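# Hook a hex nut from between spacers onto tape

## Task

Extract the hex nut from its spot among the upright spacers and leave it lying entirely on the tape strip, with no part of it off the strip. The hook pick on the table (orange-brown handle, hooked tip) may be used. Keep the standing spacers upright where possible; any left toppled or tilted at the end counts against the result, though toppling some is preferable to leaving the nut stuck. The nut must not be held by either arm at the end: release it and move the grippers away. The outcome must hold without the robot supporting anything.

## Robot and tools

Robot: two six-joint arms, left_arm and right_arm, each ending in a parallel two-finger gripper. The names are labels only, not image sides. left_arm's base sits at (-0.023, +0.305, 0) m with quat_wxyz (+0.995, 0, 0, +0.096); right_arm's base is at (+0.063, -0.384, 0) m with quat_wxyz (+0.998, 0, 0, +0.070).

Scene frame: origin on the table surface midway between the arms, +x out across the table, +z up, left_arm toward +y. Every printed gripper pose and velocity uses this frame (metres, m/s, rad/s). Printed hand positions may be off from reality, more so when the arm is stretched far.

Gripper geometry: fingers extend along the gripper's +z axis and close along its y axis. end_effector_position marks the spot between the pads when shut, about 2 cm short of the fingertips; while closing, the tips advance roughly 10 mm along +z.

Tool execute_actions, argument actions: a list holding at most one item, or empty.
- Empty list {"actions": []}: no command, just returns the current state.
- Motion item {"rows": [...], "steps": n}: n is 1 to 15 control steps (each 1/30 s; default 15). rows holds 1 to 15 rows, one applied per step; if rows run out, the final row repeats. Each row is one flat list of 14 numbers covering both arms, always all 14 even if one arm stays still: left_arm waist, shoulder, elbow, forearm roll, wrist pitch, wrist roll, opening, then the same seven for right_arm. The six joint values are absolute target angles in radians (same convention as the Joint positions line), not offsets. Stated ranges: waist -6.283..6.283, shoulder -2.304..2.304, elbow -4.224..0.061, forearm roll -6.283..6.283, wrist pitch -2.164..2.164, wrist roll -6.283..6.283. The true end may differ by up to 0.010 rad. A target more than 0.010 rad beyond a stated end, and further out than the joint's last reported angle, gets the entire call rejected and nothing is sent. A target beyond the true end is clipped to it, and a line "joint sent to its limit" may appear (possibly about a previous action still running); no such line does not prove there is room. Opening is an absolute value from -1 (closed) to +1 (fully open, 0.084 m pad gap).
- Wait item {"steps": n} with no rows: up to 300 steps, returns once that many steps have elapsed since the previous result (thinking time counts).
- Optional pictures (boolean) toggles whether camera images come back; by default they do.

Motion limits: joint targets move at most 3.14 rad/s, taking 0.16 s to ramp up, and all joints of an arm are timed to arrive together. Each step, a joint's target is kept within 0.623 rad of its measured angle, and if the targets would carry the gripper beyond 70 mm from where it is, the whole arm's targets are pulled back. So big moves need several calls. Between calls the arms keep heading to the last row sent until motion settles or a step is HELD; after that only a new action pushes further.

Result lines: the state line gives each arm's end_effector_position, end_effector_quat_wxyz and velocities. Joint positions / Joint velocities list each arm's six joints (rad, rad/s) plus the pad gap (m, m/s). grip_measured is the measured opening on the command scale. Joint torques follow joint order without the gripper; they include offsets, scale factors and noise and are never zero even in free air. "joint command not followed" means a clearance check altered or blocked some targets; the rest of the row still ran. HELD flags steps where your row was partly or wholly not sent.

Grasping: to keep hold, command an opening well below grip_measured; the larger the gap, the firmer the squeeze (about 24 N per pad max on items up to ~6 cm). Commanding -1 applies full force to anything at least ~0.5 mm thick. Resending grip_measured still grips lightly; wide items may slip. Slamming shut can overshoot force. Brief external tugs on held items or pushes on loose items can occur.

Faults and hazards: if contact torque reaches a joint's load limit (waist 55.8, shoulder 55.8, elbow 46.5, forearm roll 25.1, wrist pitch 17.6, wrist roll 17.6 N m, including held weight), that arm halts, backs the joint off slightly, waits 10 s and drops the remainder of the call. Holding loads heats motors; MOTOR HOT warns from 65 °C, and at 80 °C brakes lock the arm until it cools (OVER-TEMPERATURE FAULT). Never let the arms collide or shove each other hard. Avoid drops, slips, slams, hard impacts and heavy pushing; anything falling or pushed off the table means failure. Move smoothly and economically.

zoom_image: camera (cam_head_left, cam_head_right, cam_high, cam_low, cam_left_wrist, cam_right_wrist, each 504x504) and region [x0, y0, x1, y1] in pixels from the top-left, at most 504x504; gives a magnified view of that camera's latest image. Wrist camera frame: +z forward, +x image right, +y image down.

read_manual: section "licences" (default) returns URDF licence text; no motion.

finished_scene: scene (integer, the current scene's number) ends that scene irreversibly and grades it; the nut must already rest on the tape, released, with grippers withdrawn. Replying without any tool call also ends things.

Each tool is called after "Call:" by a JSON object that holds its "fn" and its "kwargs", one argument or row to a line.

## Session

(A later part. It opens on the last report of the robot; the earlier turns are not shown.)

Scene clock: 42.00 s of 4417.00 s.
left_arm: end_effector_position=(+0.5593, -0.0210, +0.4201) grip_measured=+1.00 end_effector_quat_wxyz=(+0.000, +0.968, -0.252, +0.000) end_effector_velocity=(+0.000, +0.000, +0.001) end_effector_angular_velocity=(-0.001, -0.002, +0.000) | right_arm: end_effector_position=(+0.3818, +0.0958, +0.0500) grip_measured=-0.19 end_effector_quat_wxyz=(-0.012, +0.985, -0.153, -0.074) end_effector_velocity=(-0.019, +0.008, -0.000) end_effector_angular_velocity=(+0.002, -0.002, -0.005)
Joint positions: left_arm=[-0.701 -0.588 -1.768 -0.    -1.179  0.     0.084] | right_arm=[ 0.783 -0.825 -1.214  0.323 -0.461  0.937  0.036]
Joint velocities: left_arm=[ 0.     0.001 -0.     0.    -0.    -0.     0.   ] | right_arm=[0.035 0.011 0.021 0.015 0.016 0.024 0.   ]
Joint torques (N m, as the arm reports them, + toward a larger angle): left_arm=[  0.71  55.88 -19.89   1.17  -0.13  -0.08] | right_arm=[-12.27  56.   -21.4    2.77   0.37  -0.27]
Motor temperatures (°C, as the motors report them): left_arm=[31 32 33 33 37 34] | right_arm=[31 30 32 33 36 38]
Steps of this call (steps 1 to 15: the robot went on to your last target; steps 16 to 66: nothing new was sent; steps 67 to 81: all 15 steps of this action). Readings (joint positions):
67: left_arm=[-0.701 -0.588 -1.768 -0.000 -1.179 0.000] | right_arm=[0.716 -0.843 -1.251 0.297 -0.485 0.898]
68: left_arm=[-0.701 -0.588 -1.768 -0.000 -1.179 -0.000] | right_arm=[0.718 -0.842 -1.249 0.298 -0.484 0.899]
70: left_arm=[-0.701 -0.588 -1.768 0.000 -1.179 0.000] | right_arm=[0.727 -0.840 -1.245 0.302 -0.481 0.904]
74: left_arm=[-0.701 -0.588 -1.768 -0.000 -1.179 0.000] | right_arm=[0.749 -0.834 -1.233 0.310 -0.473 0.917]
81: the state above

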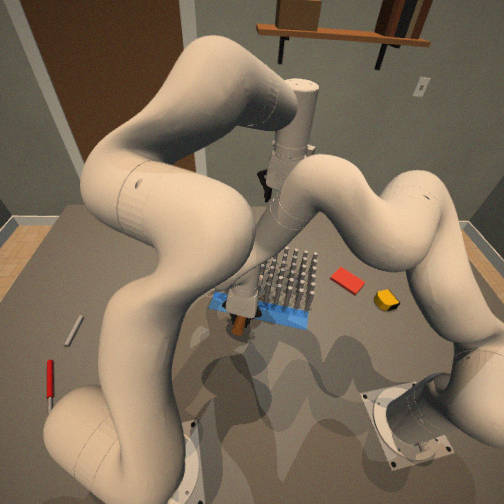

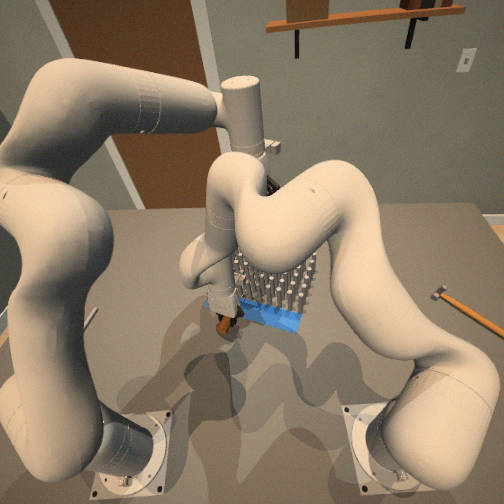

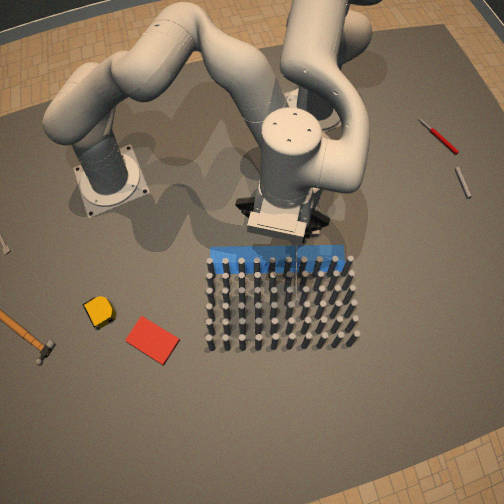

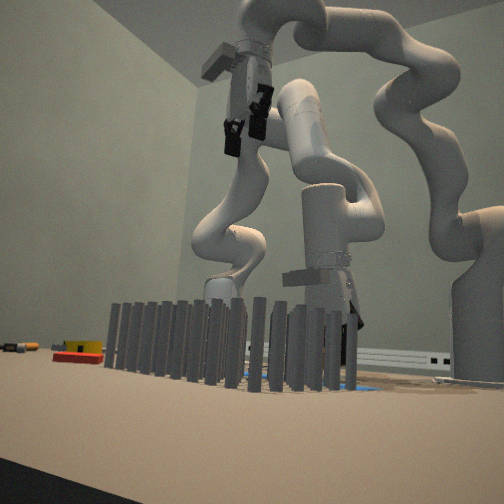

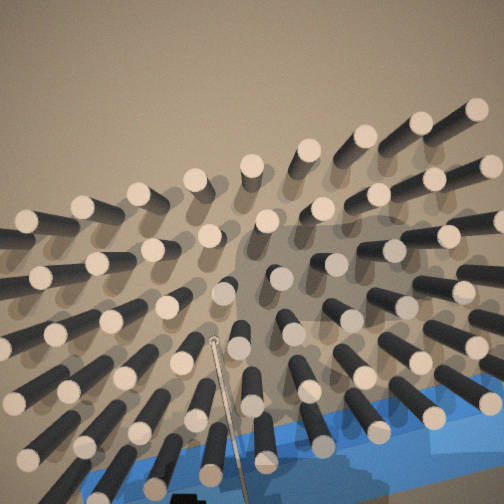

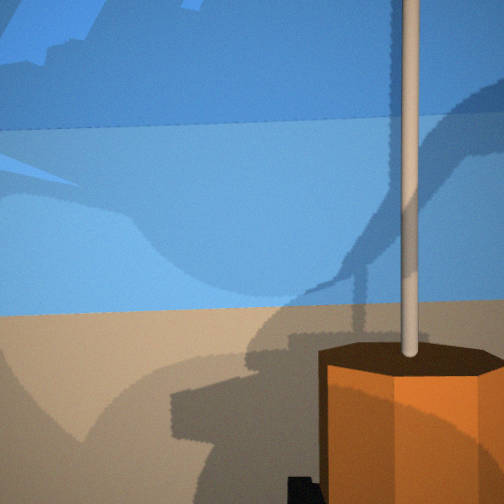

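Call:
{"fn": "execute_actions", "kwargs": {
  "actions": [
    {"rows": [[-0.7011, -0.5884, -1.7679, 0.0, -1.1794, 0.0, 1, 0.7956, -0.8198, -1.205, 0.3288, -0.4547, 0.9448, -1], [-0.7011, -0.5884, -1.7679, 0.0, -1.1794, 0.0, 1, 0.7956, -0.8198, -1.205, 0.3288, -0.4547, 0.9448, -1], [-0.7011, -0.5884, -1.7679, 0.0, -1.1794, 0.0, 1, 0.8069, -0.8155, -1.1968, 0.3336, -0.4496, 0.9511, -1], [-0.7011, -0.5884, -1.7679, 0.0, -1.1794, 0.0, 1, 0.8069, -0.8155, -1.1968, 0.3336, -0.4496, 0.9511, -1], [-0.7011, -0.5884, -1.7679, 0.0, -1.1794, 0.0, 1, 0.8183, -0.8113, -1.1885, 0.3384, -0.4444, 0.9575, -1], [-0.7011, -0.5884, -1.7679, 0.0, -1.1794, 0.0, 1, 0.8183, -0.8113, -1.1885, 0.3384, -0.4444, 0.9575, -1], [-0.7011, -0.5884, -1.7679, 0.0, -1.1794, 0.0, 1, 0.8296, -0.807, -1.1802, 0.3432, -0.4392, 0.9638, -1], [-0.7011, -0.5884, -1.7679, 0.0, -1.1794, 0.0, 1, 0.8296, -0.807, -1.1802, 0.3432, -0.4392, 0.9638, -1], [-0.7011, -0.5884, -1.7679, 0.0, -1.1794, 0.0, 1, 0.8409, -0.8028, -1.172, 0.348, -0.4341, 0.9701, -1], [-0.7011, -0.5884, -1.7679, 0.0, -1.1794, 0.0, 1, 0.8409, -0.8028, -1.172, 0.348, -0.4341, 0.9701, -1], [-0.7011, -0.5884, -1.7679, 0.0, -1.1794, 0.0, 1, 0.8522, -0.7985, -1.1637, 0.3528, -0.4289, 0.9764, -1], [-0.7011, -0.5884, -1.7679, 0.0, -1.1794, 0.0, 1, 0.8522, -0.7985, -1.1637, 0.3528, -0.4289, 0.9764, -1], [-0.7011, -0.5884, -1.7679, 0.0, -1.1794, 0.0, 1, 0.8646, -0.796, -1.1588, 0.3573, -0.4251, 0.9842, -1], [-0.7011, -0.5884, -1.7679, 0.0, -1.1794, 0.0, 1, 0.8646, -0.796, -1.1588, 0.3573, -0.4251, 0.9842, -1], [-0.7011, -0.5884, -1.7679, 0.0, -1.1794, 0.0, 1, 0.8769, -0.7935, -1.154, 0.3617, -0.4213, 0.9919, -1]], "steps": 15}
  ],
  "pictures": false
}}

Call:
{"fn": "execute_actions", "kwargs": {
  "actions": [
    {"rows": [[-0.7011, -0.5884, -1.7679, 0.0, -1.1794, 0.0, 1, 0.8769, -0.7935, -1.154, 0.3617, -0.4213, 0.9919, -1], [-0.7011, -0.5884, -1.7679, 0.0, -1.1794, 0.0, 1, 0.8893, -0.7911, -1.1491, 0.3662, -0.4175, 0.9997, -1], [-0.7011, -0.5884, -1.7679, 0.0, -1.1794, 0.0, 1, 0.8893, -0.7911, -1.1491, 0.3662, -0.4175, 0.9997, -1], [-0.7011, -0.5884, -1.7679, 0.0, -1.1794, 0.0, 1, 0.9016, -0.7886, -1.1442, 0.3706, -0.4137, 1.0075, -1], [-0.7011, -0.5884, -1.7679, 0.0, -1.1794, 0.0, 1, 0.9016, -0.7886, -1.1442, 0.3706, -0.4137, 1.0075, -1], [-0.7011, -0.5884, -1.7679, 0.0, -1.1794, 0.0, 1, 0.914, -0.7861, -1.1393, 0.3751, -0.4099, 1.0153, -1], [-0.7011, -0.5884, -1.7679, 0.0, -1.1794, 0.0, 1, 0.914, -0.7861, -1.1393, 0.3751, -0.4099, 1.0153, -1], [-0.7011, -0.5884, -1.7679, 0.0, -1.1794, 0.0, 1, 0.9263, -0.7836, -1.1345, 0.3795, -0.4061, 1.023, -1], [-0.7011, -0.5884, -1.7679, 0.0, -1.1794, 0.0, 1, 0.9263, -0.7836, -1.1345, 0.3795, -0.4061, 1.023, -1], [-0.7011, -0.5884, -1.7679, 0.0, -1.1794, 0.0, 1, 0.9387, -0.7811, -1.1296, 0.384, -0.4023, 1.0308, -1], [-0.7011, -0.5884, -1.7679, 0.0, -1.1794, 0.0, 1, 0.9387, -0.7811, -1.1296, 0.384, -0.4023, 1.0308, -1], [-0.7011, -0.5884, -1.7679, 0.0, -1.1794, 0.0, 1, 0.951, -0.7786, -1.1247, 0.3884, -0.3985, 1.0386, -1], [-0.7011, -0.5884, -1.7679, 0.0, -1.1794, 0.0, 1, 0.951, -0.7786, -1.1247, 0.3884, -0.3985, 1.0386, -1], [-0.7011, -0.5884, -1.7679, 0.0, -1.1794, 0.0, 1, 0.9634, -0.7762, -1.1198, 0.3929, -0.3947, 1.0464, -1], [-0.7011, -0.5884, -1.7679, 0.0, -1.1794, 0.0, 1, 0.9634, -0.7762, -1.1198, 0.3929, -0.3947, 1.0464, -1]], "steps": 15}
  ],
  "pictures": false
}}

Call:
{"fn": "execute_actions", "kwargs": {
  "actions": [
    {"rows": [[-0.7011, -0.5884, -1.7679, 0.0, -1.1794, 0.0, 1, 0.9758, -0.7737, -1.115, 0.3974, -0.3909, 1.0541, -1], [-0.7011, -0.5884, -1.7679, 0.0, -1.1794, 0.0, 1, 0.9758, -0.7737, -1.115, 0.3974, -0.3909, 1.0541, -1], [-0.7011, -0.5884, -1.7679, 0.0, -1.1794, 0.0, 1, 0.9881, -0.7712, -1.1101, 0.4018, -0.3871, 1.0619, -1]], "steps": 12}
  ]
}}

Call:
{"fn": "zoom_image", "kwargs": {
  "camera": "cam_left_wrist",
  "region": [190, 384, 310, 504]
}}

Scene clock: 49.37 s of 4417.00 s.
left_arm: end_effector_position=(+0.5593, -0.0210, +0.4201) grip_measured=+1.00 end_effector_quat_wxyz=(+0.000, +0.968, -0.252, +0.000) end_effector_velocity=(+0.001, +0.000, +0.001) end_effector_angular_velocity=(-0.001, -0.002, +0.001) | right_arm: end_effector_position=(+0.3376, +0.1074, +0.0501) grip_measured=-0.19 end_effector_quat_wxyz=(-0.011, +0.985, -0.154, -0.074) end_effector_velocity=(-0.096, +0.033, -0.000) end_effector_angular_velocity=(+0.000, -0.001, +0.002)
Joint positions: left_arm=[-0.701 -0.588 -1.768 -0.    -1.179 -0.     0.084] | right_arm=[ 0.857 -0.798 -1.162  0.354 -0.428  0.98   0.036]
Joint velocities: left_arm=[ 0.     0.    -0.002  0.     0.    -0.001 -0.   ] | right_arm=[ 0.173  0.04   0.08   0.064  0.059  0.105 -0.   ]
Joint torques (N m, as the arm reports them, + toward a larger angle): left_arm=[  0.98  54.73 -19.44   0.87  -0.19  -0.28] | right_arm=[ -8.07  55.14 -20.4    1.82   0.25  -0.19]
Motor temperatures (°C, as the motors report them): left_arm=[31 32 33 33 37 34] | right_arm=[31 30 32 33 36 38]
Steps of this call (steps 1 to 15: the robot went on to your last target; steps 16 to 90: nothing new was sent; then 3.87 s passed at rest; steps 91 to 105: all 15 steps of this action). Readings (joint positions):
91: left_arm=[-0.701 -0.588 -1.768 -0.000 -1.179 0.000] | right_arm=[0.784 -0.824 -1.213 0.324 -0.460 0.939]
92: left_arm=[-0.701 -0.588 -1.768 0.000 -1.179 0.000] | right_arm=[0.787 -0.823 -1.211 0.325 -0.458 0.940]
94: left_arm=[-0.701 -0.588 -1.768 -0.000 -1.179 -0.000] | right_arm=[0.795 -0.820 -1.205 0.329 -0.454 0.945]
98: left_arm=[-0.701 -0.588 -1.768 -0.000 -1.179 -0.000] | right_arm=[0.817 -0.812 -1.189 0.338 -0.445 0.957]
105: the state above

Scene clock: 49.87 s of 4417.00 s.
left_arm: end_effector_position=(+0.5593, -0.0210, +0.4201) grip_measured=+1.00 end_effector_quat_wxyz=(+0.000, +0.968, -0.252, +0.000) end_effector_velocity=(+0.000, -0.000, -0.000) end_effector_angular_velocity=(+0.001, -0.001, -0.001) | right_arm: end_effector_position=(+0.2867, +0.1238, +0.0500) grip_measured=-0.19 end_effector_quat_wxyz=(-0.012, +0.985, -0.154, -0.074) end_effector_velocity=(-0.107, +0.028, -0.000) end_effector_angular_velocity=(-0.000, -0.000, -0.004)
Joint positions: left_arm=[-0.701 -0.588 -1.768  0.    -1.179 -0.     0.084] | right_arm=[ 0.95  -0.779 -1.125  0.388 -0.399  1.038  0.036]
Joint velocities: left_arm=[-0.    -0.    -0.     0.001  0.    -0.     0.   ] | right_arm=[ 0.193  0.04   0.079  0.072  0.061  0.122 -0.   ]
Joint torques (N m, as the arm reports them, + toward a larger angle): left_arm=[ -2.65  53.8  -20.24   1.21  -0.38  -0.07] | right_arm=[ -4.56  50.97 -18.75   1.67   0.54  -0.03]
Motor temperatures (°C, as the motors report them): left_arm=[31 32 33 33 37 34] | right_arm=[31 30 32 33 36 38]
Steps of this call (steps 1 to 15: all 15 steps of this action). Readings (joint positions):
1: left_arm=[-0.701 -0.588 -1.768 0.000 -1.179 0.000] | right_arm=[0.863 -0.796 -1.160 0.357 -0.426 0.984]
2: left_arm=[-0.701 -0.588 -1.768 -0.000 -1.179 -0.000] | right_arm=[0.869 -0.795 -1.157 0.359 -0.424 0.987]
4: left_arm=[-0.701 -0.588 -1.768 0.000 -1.179 -0.000] | right_arm=[0.882 -0.793 -1.152 0.363 -0.420 0.995]
8: left_arm=[-0.701 -0.588 -1.768 -0.000 -1.179 -0.000] | right_arm=[0.906 -0.788 -1.142 0.372 -0.412 1.010]
15: the state above

Scene clock: 50.27 s of 4417.00 s.
left_arm: end_effector_position=(+0.5593, -0.0210, +0.4201) grip_measured=+1.00 end_effector_quat_wxyz=(+0.000, +0.968, -0.252, +0.000) end_effector_velocity=(-0.000, +0.000, -0.000) end_effector_angular_velocity=(-0.000, +0.001, +0.002) | right_arm: end_effector_position=(+0.2657, +0.1289, +0.0500) grip_measured=-0.19 end_effector_quat_wxyz=(-0.011, +0.985, -0.154, -0.074) end_effector_velocity=(-0.001, +0.000, +0.000) end_effector_angular_velocity=(-0.000, -0.000, +0.001)
Joint positions: left_arm=[-0.701 -0.588 -1.768  0.    -1.179 -0.     0.084] | right_arm=[ 0.988 -0.771 -1.11   0.402 -0.387  1.062  0.036]
Joint velocities: left_arm=[ 0.    -0.     0.001 -0.001 -0.    -0.001 -0.   ] | right_arm=[ 0.001  0.     0.001 -0.     0.     0.001 -0.   ]
Joint torques (N m, as the arm reports them, + toward a larger angle): left_arm=[  0.02  56.93 -20.7    0.54  -0.41   0.09] | right_arm=[ -5.85  52.65 -19.68   2.78   0.55  -0.06]
Motor temperatures (°C, as the motors report them): left_arm=[31 32 33 33 37 34] | right_arm=[31 30 32 33 36 38]
Steps of this call (steps 1 to 12: all 12 steps of this action). Readings (joint positions):
1: left_arm=[-0.701 -0.588 -1.768 -0.000 -1.179 -0.000] | right_arm=[0.956 -0.778 -1.123 0.390 -0.397 1.041]
2: left_arm=[-0.701 -0.588 -1.768 0.000 -1.179 -0.000] | right_arm=[0.962 -0.776 -1.120 0.392 -0.395 1.046]
4: left_arm=[-0.701 -0.588 -1.768 -0.000 -1.179 -0.000] | right_arm=[0.974 -0.774 -1.116 0.397 -0.391 1.053]
8: left_arm=[-0.701 -0.588 -1.768 -0.000 -1.179 0.000] | right_arm=[0.987 -0.771 -1.111 0.401 -0.388 1.061]
12: the state above

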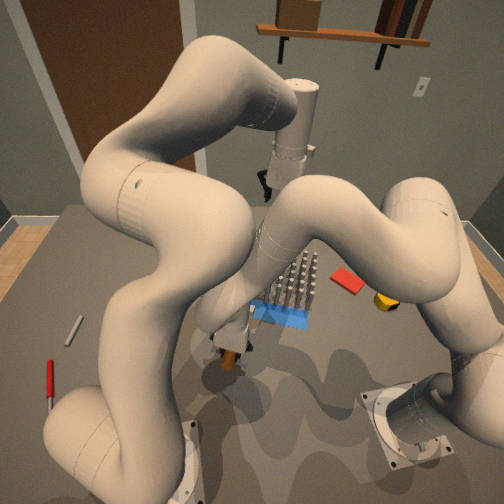

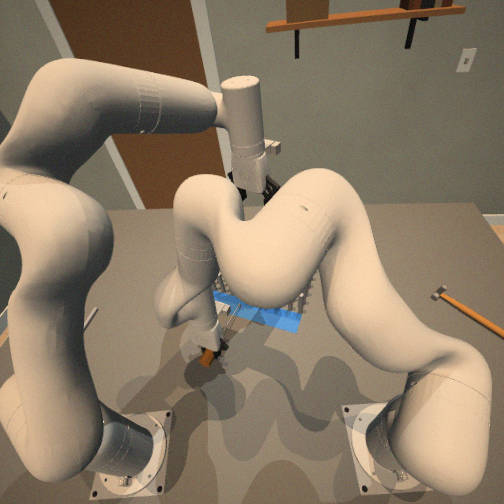

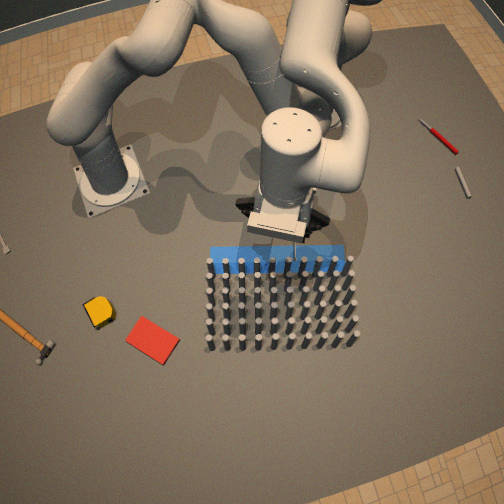

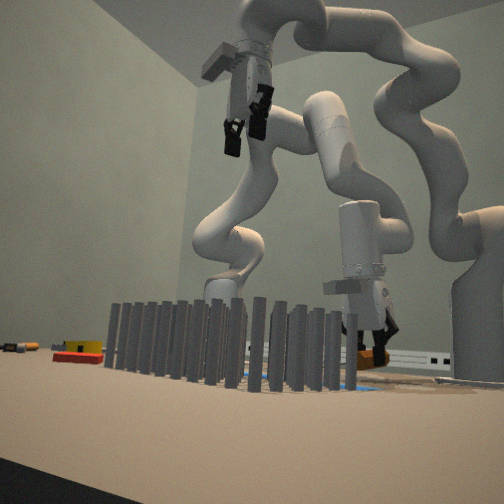

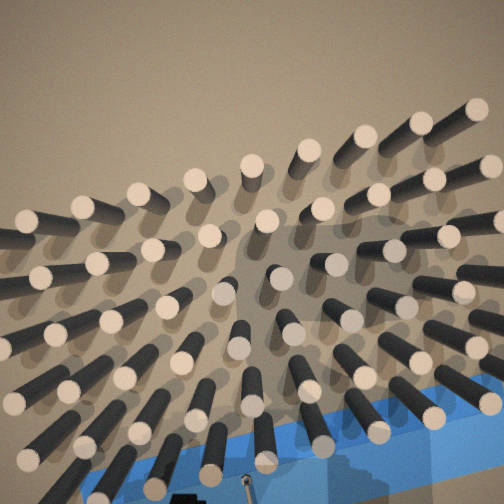

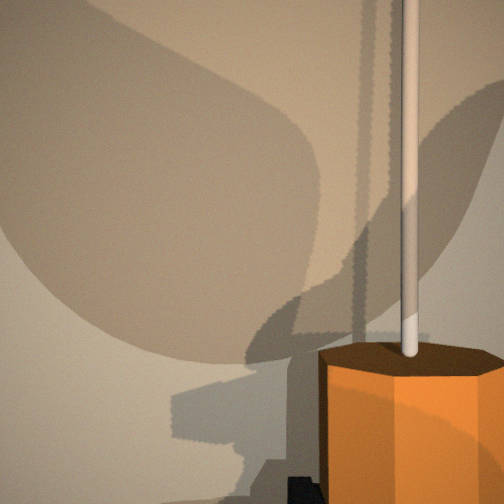

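Region (190, 384, 310, 504) of cam_left_wrist's 504x504 image, scaled by 4.200, with more detail than that image has.

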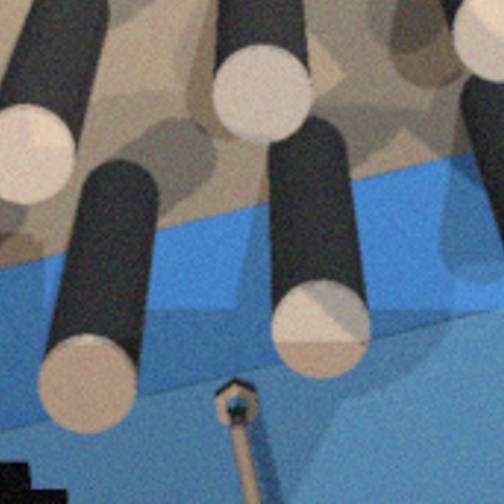

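Call:
{"fn": "execute_actions", "kwargs": {
  "actions": [
    {"rows": [[-0.7011, -0.5884, -1.7679, 0.0, -1.1794, 0.0, 1, 0.9856, -0.7717, -1.1111, 0.4009, -0.3879, 1.0603, -1], [-0.7011, -0.5884, -1.7679, 0.0, -1.1794, 0.0, 1, 0.9856, -0.7717, -1.1111, 0.4009, -0.3879, 1.0603, -1], [-0.7011, -0.5884, -1.7679, 0.0, -1.1794, 0.0, 1, 0.9856, -0.7717, -1.1111, 0.4009, -0.3879, 1.0603, -1], [-0.7011, -0.5884, -1.7679, 0.0, -1.1794, 0.0, 1, 0.9856, -0.7717, -1.1111, 0.4009, -0.3879, 1.0603, -1], [-0.7011, -0.5884, -1.7679, 0.0, -1.1794, 0.0, 1, 0.9856, -0.7471, -1.1072, 0.3835, -0.4072, 1.0793, -1], [-0.7011, -0.5884, -1.7679, 0.0, -1.1794, 0.0, 1, 0.9856, -0.7471, -1.1072, 0.3835, -0.4072, 1.0793, -1], [-0.7011, -0.5884, -1.7679, 0.0, -1.1794, 0.0, 1, 0.9856, -0.7471, -1.1072, 0.3835, -0.4072, 1.0793, -1], [-0.7011, -0.5884, -1.7679, 0.0, -1.1794, 0.0, 1, 0.9856, -0.7225, -1.1033, 0.3661, -0.4264, 1.0983, -1], [-0.7011, -0.5884, -1.7679, 0.0, -1.1794, 0.0, 1, 0.9856, -0.7225, -1.1033, 0.3661, -0.4264, 1.0983, -1], [-0.7011, -0.5884, -1.7679, 0.0, -1.1794, 0.0, 1, 0.9856, -0.7225, -1.1033, 0.3661, -0.4264, 1.0983, -1], [-0.7011, -0.5884, -1.7679, 0.0, -1.1794, 0.0, 1, 0.9856, -0.693, -1.0986, 0.3452, -0.4495, 1.1211, -1]], "steps": 15}
  ],
  "pictures": false
}}

Call:
{"fn": "execute_actions", "kwargs": {
  "actions": [
    {"rows": [[-0.7011, -0.5884, -1.7679, 0.0, -1.1794, 0.0, 1, 1.298, -0.2435, -0.3975, 0.0, -0.154, 0.08, -1]], "steps": 15}
  ],
  "pictures": false
}}

Call:
{"fn": "execute_actions", "kwargs": {
  "actions": [
    {"rows": [[-0.7011, -0.5884, -1.7679, 0.0, -1.1794, 0.0, 1, 1.298, -0.2435, -0.3975, 0.0, -0.154, 0.08, -1]], "steps": 12}
  ],
  "pictures": false
}}

Call:
{"fn": "execute_actions", "kwargs": {
  "actions": [
    {"rows": [[-0.7011, -0.5884, -1.7679, 0.0, -1.1794, 0.0, 1, 1.298, -0.4983, -0.432, 0.0, 0.0664, 0.08, -1]], "steps": 15}
  ],
  "pictures": false
}}

Call:
{"fn": "execute_actions", "kwargs": {
  "actions": [
    {"rows": [[-0.7011, -0.5884, -1.7679, 0.0, -1.1794, 0.0, 1, 1.298, -0.4983, -0.432, 0.0, 0.0664, 0.08, 1]], "steps": 15}
  ],
  "pictures": false
}}

Call:
{"fn": "execute_actions", "kwargs": {
  "actions": [
    {"rows": [[-0.7011, -0.5884, -1.7679, 0.0, -1.1794, 0.0, 1, 1.298, -0.0, -0.45, 0.0, -0.45, 0.08, 1]], "steps": 15}
  ]
}}

Scene clock: 53.50 s of 4417.00 s.
left_arm: end_effector_position=(+0.5593, -0.0210, +0.4201) grip_measured=+1.00 end_effector_quat_wxyz=(+0.000, +0.968, -0.252, +0.000) end_effector_velocity=(+0.000, +0.001, -0.000) end_effector_angular_velocity=(+0.001, -0.001, -0.002) | right_arm: end_effector_position=(+0.2672, +0.1294, +0.0887) grip_measured=-0.18 end_effector_quat_wxyz=(-0.013, +0.985, -0.153, -0.073) end_effector_velocity=(+0.003, +0.004, +0.054) end_effector_angular_velocity=(+0.013, -0.011, -0.005)
Joint positions: left_arm=[-0.701 -0.588 -1.768  0.    -1.179  0.     0.084] | right_arm=[ 0.986 -0.696 -1.1    0.349 -0.445  1.117  0.036]
Joint velocities: left_arm=[ 0.001 -0.    -0.     0.001 -0.     0.002 -0.   ] | right_arm=[-0.     0.101  0.006 -0.065 -0.072  0.075  0.   ]
Joint torques (N m, as the arm reports them, + toward a larger angle): left_arm=[ -0.09  55.5  -20.9    1.06  -0.38   0.05] | right_arm=[ -6.6   34.31 -17.44   3.87   0.84  -0.06]
Motor temperatures (°C, as the motors report them): left_arm=[31 32 33 33 37 34] | right_arm=[31 30 32 33 36 38]
Steps of this call (steps 1 to 15: the robot went on to your last target; steps 16 to 82: nothing new was sent; steps 83 to 97: all 15 steps of this action). Readings (joint positions):
83: left_arm=[-0.701 -0.588 -1.768 -0.000 -1.179 0.000] | right_arm=[0.988 -0.771 -1.110 0.402 -0.387 1.062]
84: left_arm=[-0.701 -0.588 -1.768 -0.000 -1.179 0.000] | right_arm=[0.988 -0.771 -1.110 0.402 -0.387 1.061]
86: left_arm=[-0.701 -0.588 -1.768 -0.000 -1.179 -0.000] | right_arm=[0.986 -0.772 -1.111 0.401 -0.388 1.061]
90: left_arm=[-0.701 -0.588 -1.768 -0.000 -1.179 0.000] | right_arm=[0.986 -0.753 -1.108 0.388 -0.402 1.075]
97: the state above

Scene clock: 54.00 s of 4417.00 s.
left_arm: end_effector_position=(+0.5593, -0.0210, +0.4201) grip_measured=+1.00 end_effector_quat_wxyz=(+0.000, +0.968, -0.252, +0.000) end_effector_velocity=(+0.000, -0.000, +0.001) end_effector_angular_velocity=(-0.001, -0.001, +0.000) | right_arm: end_effector_position=(+0.1433, -0.0048, +0.1025) grip_measured=-0.18 end_effector_quat_wxyz=(-0.005, +0.930, +0.367, -0.012) end_effector_velocity=(-0.215, -0.341, -0.003) end_effector_angular_velocity=(+0.046, -0.161, +2.915)
Joint positions: left_arm=[-0.701 -0.588 -1.768  0.    -1.179 -0.     0.084] | right_arm=[ 1.205 -0.378 -0.612  0.103 -0.241  0.493  0.036]
Joint velocities: left_arm=[-0.     0.001 -0.001 -0.     0.    -0.     0.   ] | right_arm=[ 0.448  0.648  1.037 -0.5    0.423 -1.992 -0.   ]
Joint torques (N m, as the arm reports them, + toward a larger angle): left_arm=[ -2.76  55.17 -19.86   0.73  -0.34  -0.25] | right_arm=[-11.74  37.01 -16.43   3.04   0.99  -0.08]
Motor temperatures (°C, as the motors report them): left_arm=[31 32 33 33 37 34] | right_arm=[31 30 32 33 36 38]
Steps of this call (steps 1 to 15: all 15 steps of this action). Readings (joint positions):
1: left_arm=[-0.701 -0.588 -1.768 -0.000 -1.179 -0.000] | right_arm=[0.986 -0.694 -1.100 0.347 -0.447 1.119]
2: left_arm=[-0.701 -0.588 -1.768 -0.000 -1.179 0.000] | right_arm=[0.988 -0.690 -1.093 0.343 -0.444 1.113]
4: left_arm=[-0.701 -0.588 -1.768 0.000 -1.179 -0.000] | right_arm=[1.014 -0.651 -1.038 0.312 -0.415 1.056]
8: left_arm=[-0.701 -0.588 -1.768 0.000 -1.179 0.000] | right_arm=[1.095 -0.537 -0.867 0.225 -0.345 0.882]
15: the state above

Scene clock: 54.40 s of 4417.00 s.
left_arm: end_effector_position=(+0.5593, -0.0210, +0.4201) grip_measured=+1.00 end_effector_quat_wxyz=(+0.000, +0.968, -0.252, +0.000) end_effector_velocity=(+0.000, +0.001, +0.000) end_effector_angular_velocity=(-0.000, -0.000, +0.002) | right_arm: end_effector_position=(+0.1036, -0.0779, +0.1001) grip_measured=-0.18 end_effector_quat_wxyz=(-0.000, +0.779, +0.627, +0.000) end_effector_velocity=(-0.002, -0.003, -0.000) end_effector_angular_velocity=(+0.002, -0.001, +0.030)
Joint positions: left_arm=[-0.701 -0.588 -1.768  0.    -1.179  0.     0.084] | right_arm=[ 1.297 -0.245 -0.399  0.001 -0.154  0.082  0.036]
Joint velocities: left_arm=[ 0.001  0.    -0.001 -0.    -0.    -0.001  0.   ] | right_arm=[ 0.004  0.005  0.01  -0.003  0.007 -0.023 -0.   ]
Joint torques (N m, as the arm reports them, + toward a larger angle): left_arm=[ -1.56  54.46 -20.4    0.97  -0.16  -0.26] | right_arm=[ -6.87  26.33 -15.9    3.     0.7   -0.01]
Motor temperatures (°C, as the motors report them): left_arm=[31 32 33 33 37 34] | right_arm=[31 30 32 33 36 38]
Steps of this call (steps 1 to 12: all 12 steps of this action). Readings (joint positions):
1: left_arm=[-0.701 -0.588 -1.768 0.000 -1.179 -0.000] | right_arm=[1.220 -0.356 -0.578 0.087 -0.227 0.426]
2: left_arm=[-0.701 -0.588 -1.768 -0.000 -1.179 0.000] | right_arm=[1.235 -0.334 -0.543 0.070 -0.213 0.358]
4: left_arm=[-0.701 -0.588 -1.768 -0.000 -1.179 0.000] | right_arm=[1.265 -0.292 -0.474 0.037 -0.186 0.228]
8: left_arm=[-0.701 -0.588 -1.768 0.000 -1.179 0.000] | right_arm=[1.295 -0.248 -0.404 0.003 -0.158 0.095]
12: the state above

Scene clock: 54.90 s of 4417.00 s.
left_arm: end_effector_position=(+0.5593, -0.0210, +0.4201) grip_measured=+1.00 end_effector_quat_wxyz=(+0.000, +0.968, -0.252, +0.000) end_effector_velocity=(-0.000, -0.000, +0.000) end_effector_angular_velocity=(+0.001, -0.001, -0.003) | right_arm: end_effector_position=(+0.1034, -0.0779, +0.0277) grip_measured=-0.18 end_effector_quat_wxyz=(-0.001, +0.778, +0.628, +0.001) end_effector_velocity=(-0.000, -0.001, -0.002) end_effector_angular_velocity=(-0.002, +0.000, -0.001)
Joint positions: left_arm=[-0.701 -0.588 -1.768 -0.    -1.179 -0.     0.084] | right_arm=[ 1.298 -0.496 -0.432  0.     0.066  0.08   0.036]
Joint velocities: left_arm=[-0.001  0.001  0.001  0.001  0.     0.001 -0.   ] | right_arm=[ 0.    -0.007 -0.     0.     0.004  0.001  0.   ]
Joint torques (N m, as the arm reports them, + toward a larger angle): left_arm=[  0.01  54.85 -20.08   1.78  -0.18   0.21] | right_arm=[ -5.97  30.36 -10.26   2.05   0.79  -0.07]
Motor temperatures (°C, as the motors report them): left_arm=[31 32 33 33 37 34] | right_arm=[31 30 32 33 36 38]
Steps of this call (steps 1 to 15: all 15 steps of this action). Readings (joint positions):
1: left_arm=[-0.701 -0.588 -1.768 -0.000 -1.179 0.000] | right_arm=[1.297 -0.245 -0.399 0.001 -0.154 0.081]
2: left_arm=[-0.701 -0.588 -1.768 0.000 -1.179 -0.000] | right_arm=[1.297 -0.250 -0.400 0.000 -0.148 0.081]
4: left_arm=[-0.701 -0.588 -1.768 -0.000 -1.179 -0.000] | right_arm=[1.298 -0.304 -0.408 0.000 -0.097 0.081]
8: left_arm=[-0.701 -0.588 -1.768 0.000 -1.179 -0.000] | right_arm=[1.298 -0.478 -0.428 0.000 0.044 0.080]
15: the state above

Scene clock: 55.40 s of 4417.00 s.
left_arm: end_effector_position=(+0.5593, -0.0210, +0.4201) grip_measured=+1.00 end_effector_quat_wxyz=(+0.000, +0.968, -0.252, +0.000) end_effector_velocity=(+0.000, +0.000, -0.000) end_effector_angular_velocity=(+0.001, -0.000, -0.001) | right_arm: end_effector_position=(+0.1033, -0.0785, +0.0271) grip_measured=+1.00 end_effector_quat_wxyz=(-0.000, +0.778, +0.628, +0.000) end_effector_velocity=(+0.000, +0.001, +0.000) end_effector_angular_velocity=(+0.001, -0.000, +0.000)
Joint positions: left_arm=[-0.701 -0.588 -1.768 -0.    -1.179  0.     0.084] | right_arm=[ 1.298 -0.498 -0.432  0.     0.066  0.08   0.084]
Joint velocities: left_arm=[ 0.    -0.    -0.     0.001 -0.     0.     0.   ] | right_arm=[ 0.    -0.    -0.001  0.    -0.    -0.     0.   ]
Joint torques (N m, as the arm reports them, + toward a larger angle): left_arm=[ -2.76  54.84 -20.23   0.83  -0.54  -0.2 ] | right_arm=[ -6.86  32.04 -10.62   2.6    0.7    0.04]
Motor temperatures (°C, as the motors report them): left_arm=[31 32 33 33 37 34] | right_arm=[31 30 32 33 36 38]
Steps of this call (steps 1 to 15: all 15 steps of this action). Readings (joint positions):
1: left_arm=[-0.701 -0.588 -1.768 -0.000 -1.179 0.000] | right_arm=[1.298 -0.497 -0.432 0.000 0.066 0.080]
2: left_arm=[-0.701 -0.588 -1.768 -0.000 -1.179 -0.000] | right_arm=[1.298 -0.497 -0.432 0.000 0.066 0.080]
4: left_arm=[-0.701 -0.588 -1.768 -0.000 -1.179 0.000] | right_arm=[1.298 -0.497 -0.432 0.000 0.066 0.080]
8: left_arm=[-0.701 -0.588 -1.768 -0.000 -1.179 0.000] | right_arm=[1.298 -0.498 -0.432 0.000 0.066 0.080]
15: the state above

Scene clock: 55.90 s of 4417.00 s.
left_arm: end_effector_position=(+0.5593, -0.0210, +0.4201) grip_measured=+1.00 end_effector_quat_wxyz=(+0.000, +0.968, -0.252, +0.000) end_effector_velocity=(-0.000, +0.000, +0.000) end_effector_angular_velocity=(-0.000, -0.000, -0.001) | right_arm: end_effector_position=(+0.1052, -0.0642, +0.1887) grip_measured=+1.00 end_effector_quat_wxyz=(-0.002, +0.778, +0.628, +0.002) end_effector_velocity=(-0.004, -0.030, +0.057) end_effector_angular_velocity=(-0.057, +0.007, +0.001)
Joint positions: left_arm=[-0.701 -0.588 -1.768 -0.    -1.179  0.     0.084] | right_arm=[ 1.298 -0.008 -0.451  0.    -0.438  0.08   0.084]
Joint velocities: left_arm=[-0.     0.001  0.001 -0.    -0.     0.001  0.   ] | right_arm=[-0.     0.187  0.009 -0.002 -0.235  0.001 -0.   ]
Joint torques (N m, as the arm reports them, + toward a larger angle): left_arm=[ -1.82  52.57 -20.49   0.8   -0.09   0.07] | right_arm=[ -6.73  -7.68 -18.25   2.81   0.89  -0.02]
Motor temperatures (°C, as the motors report them): left_arm=[31 32 33 33 37 34] | right_arm=[31 30 32 33 36 38]
Steps of this call (steps 1 to 15: all 15 steps of this action). Readings (joint positions):
1: left_arm=[-0.701 -0.588 -1.768 -0.000 -1.179 -0.000] | right_arm=[1.298 -0.498 -0.432 0.000 0.066 0.080]
2: left_arm=[-0.701 -0.588 -1.768 0.000 -1.179 -0.000] | right_arm=[1.298 -0.493 -0.432 -0.000 0.059 0.080]
4: left_arm=[-0.701 -0.588 -1.768 0.000 -1.179 0.000] | right_arm=[1.298 -0.441 -0.433 -0.000 -0.000 0.080]
8: left_arm=[-0.701 -0.588 -1.768 -0.000 -1.179 0.000] | right_arm=[1.298 -0.250 -0.442 0.000 -0.192 0.080]
15: the state above

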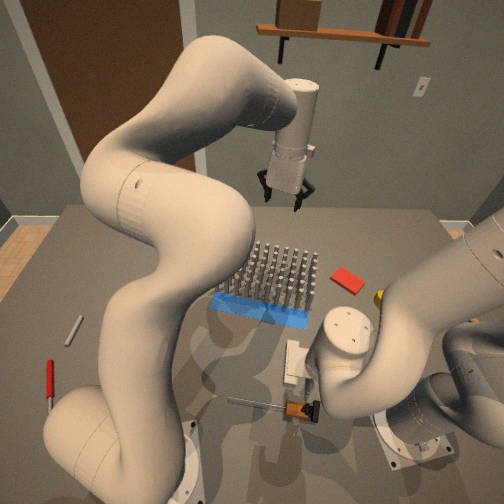

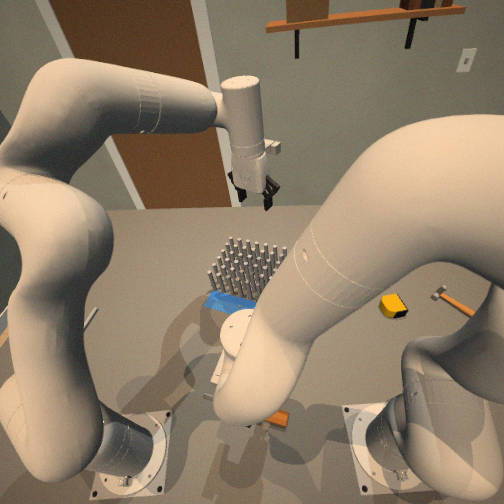

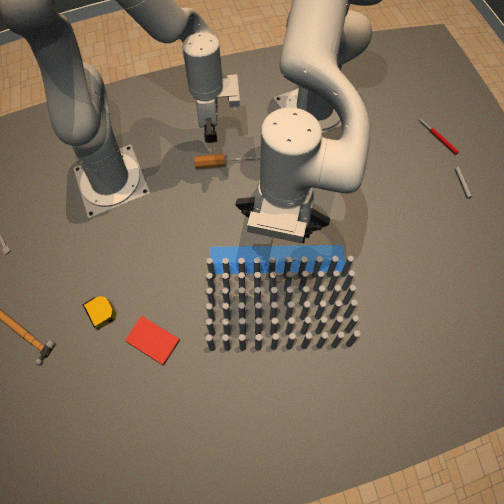

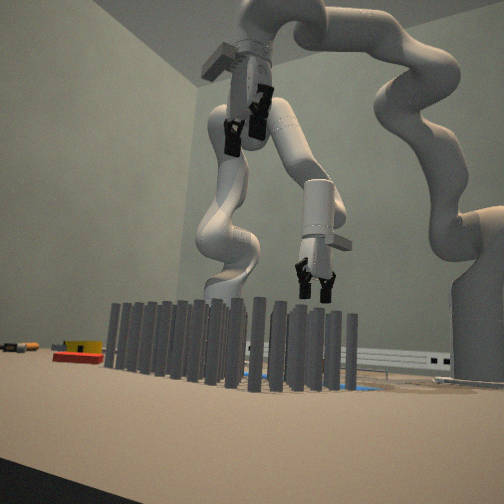

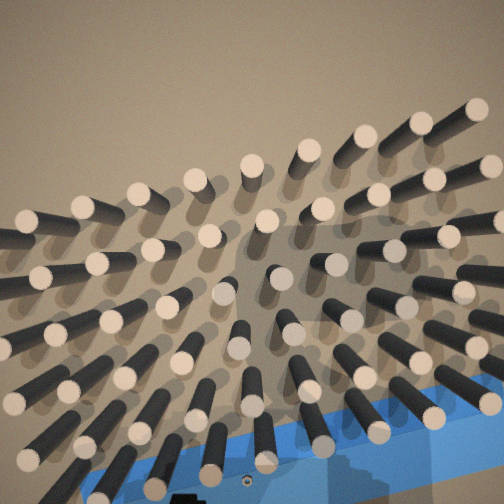

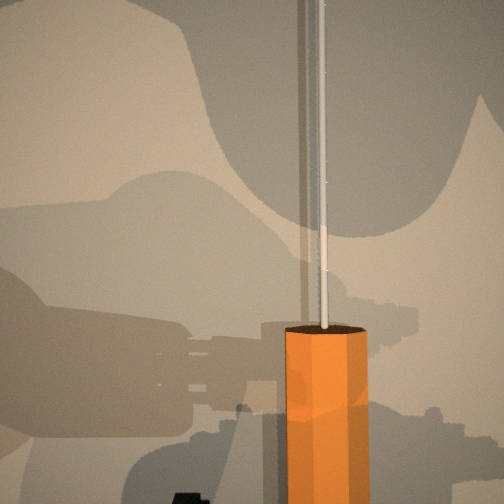

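The nut is in the middle of the tape, all the spacers are still standing, and the pick is back on the table.

Call:
{"fn": "finished_scene", "kwargs": {
  "scene": 2
}}

The scene is finished: the task was done.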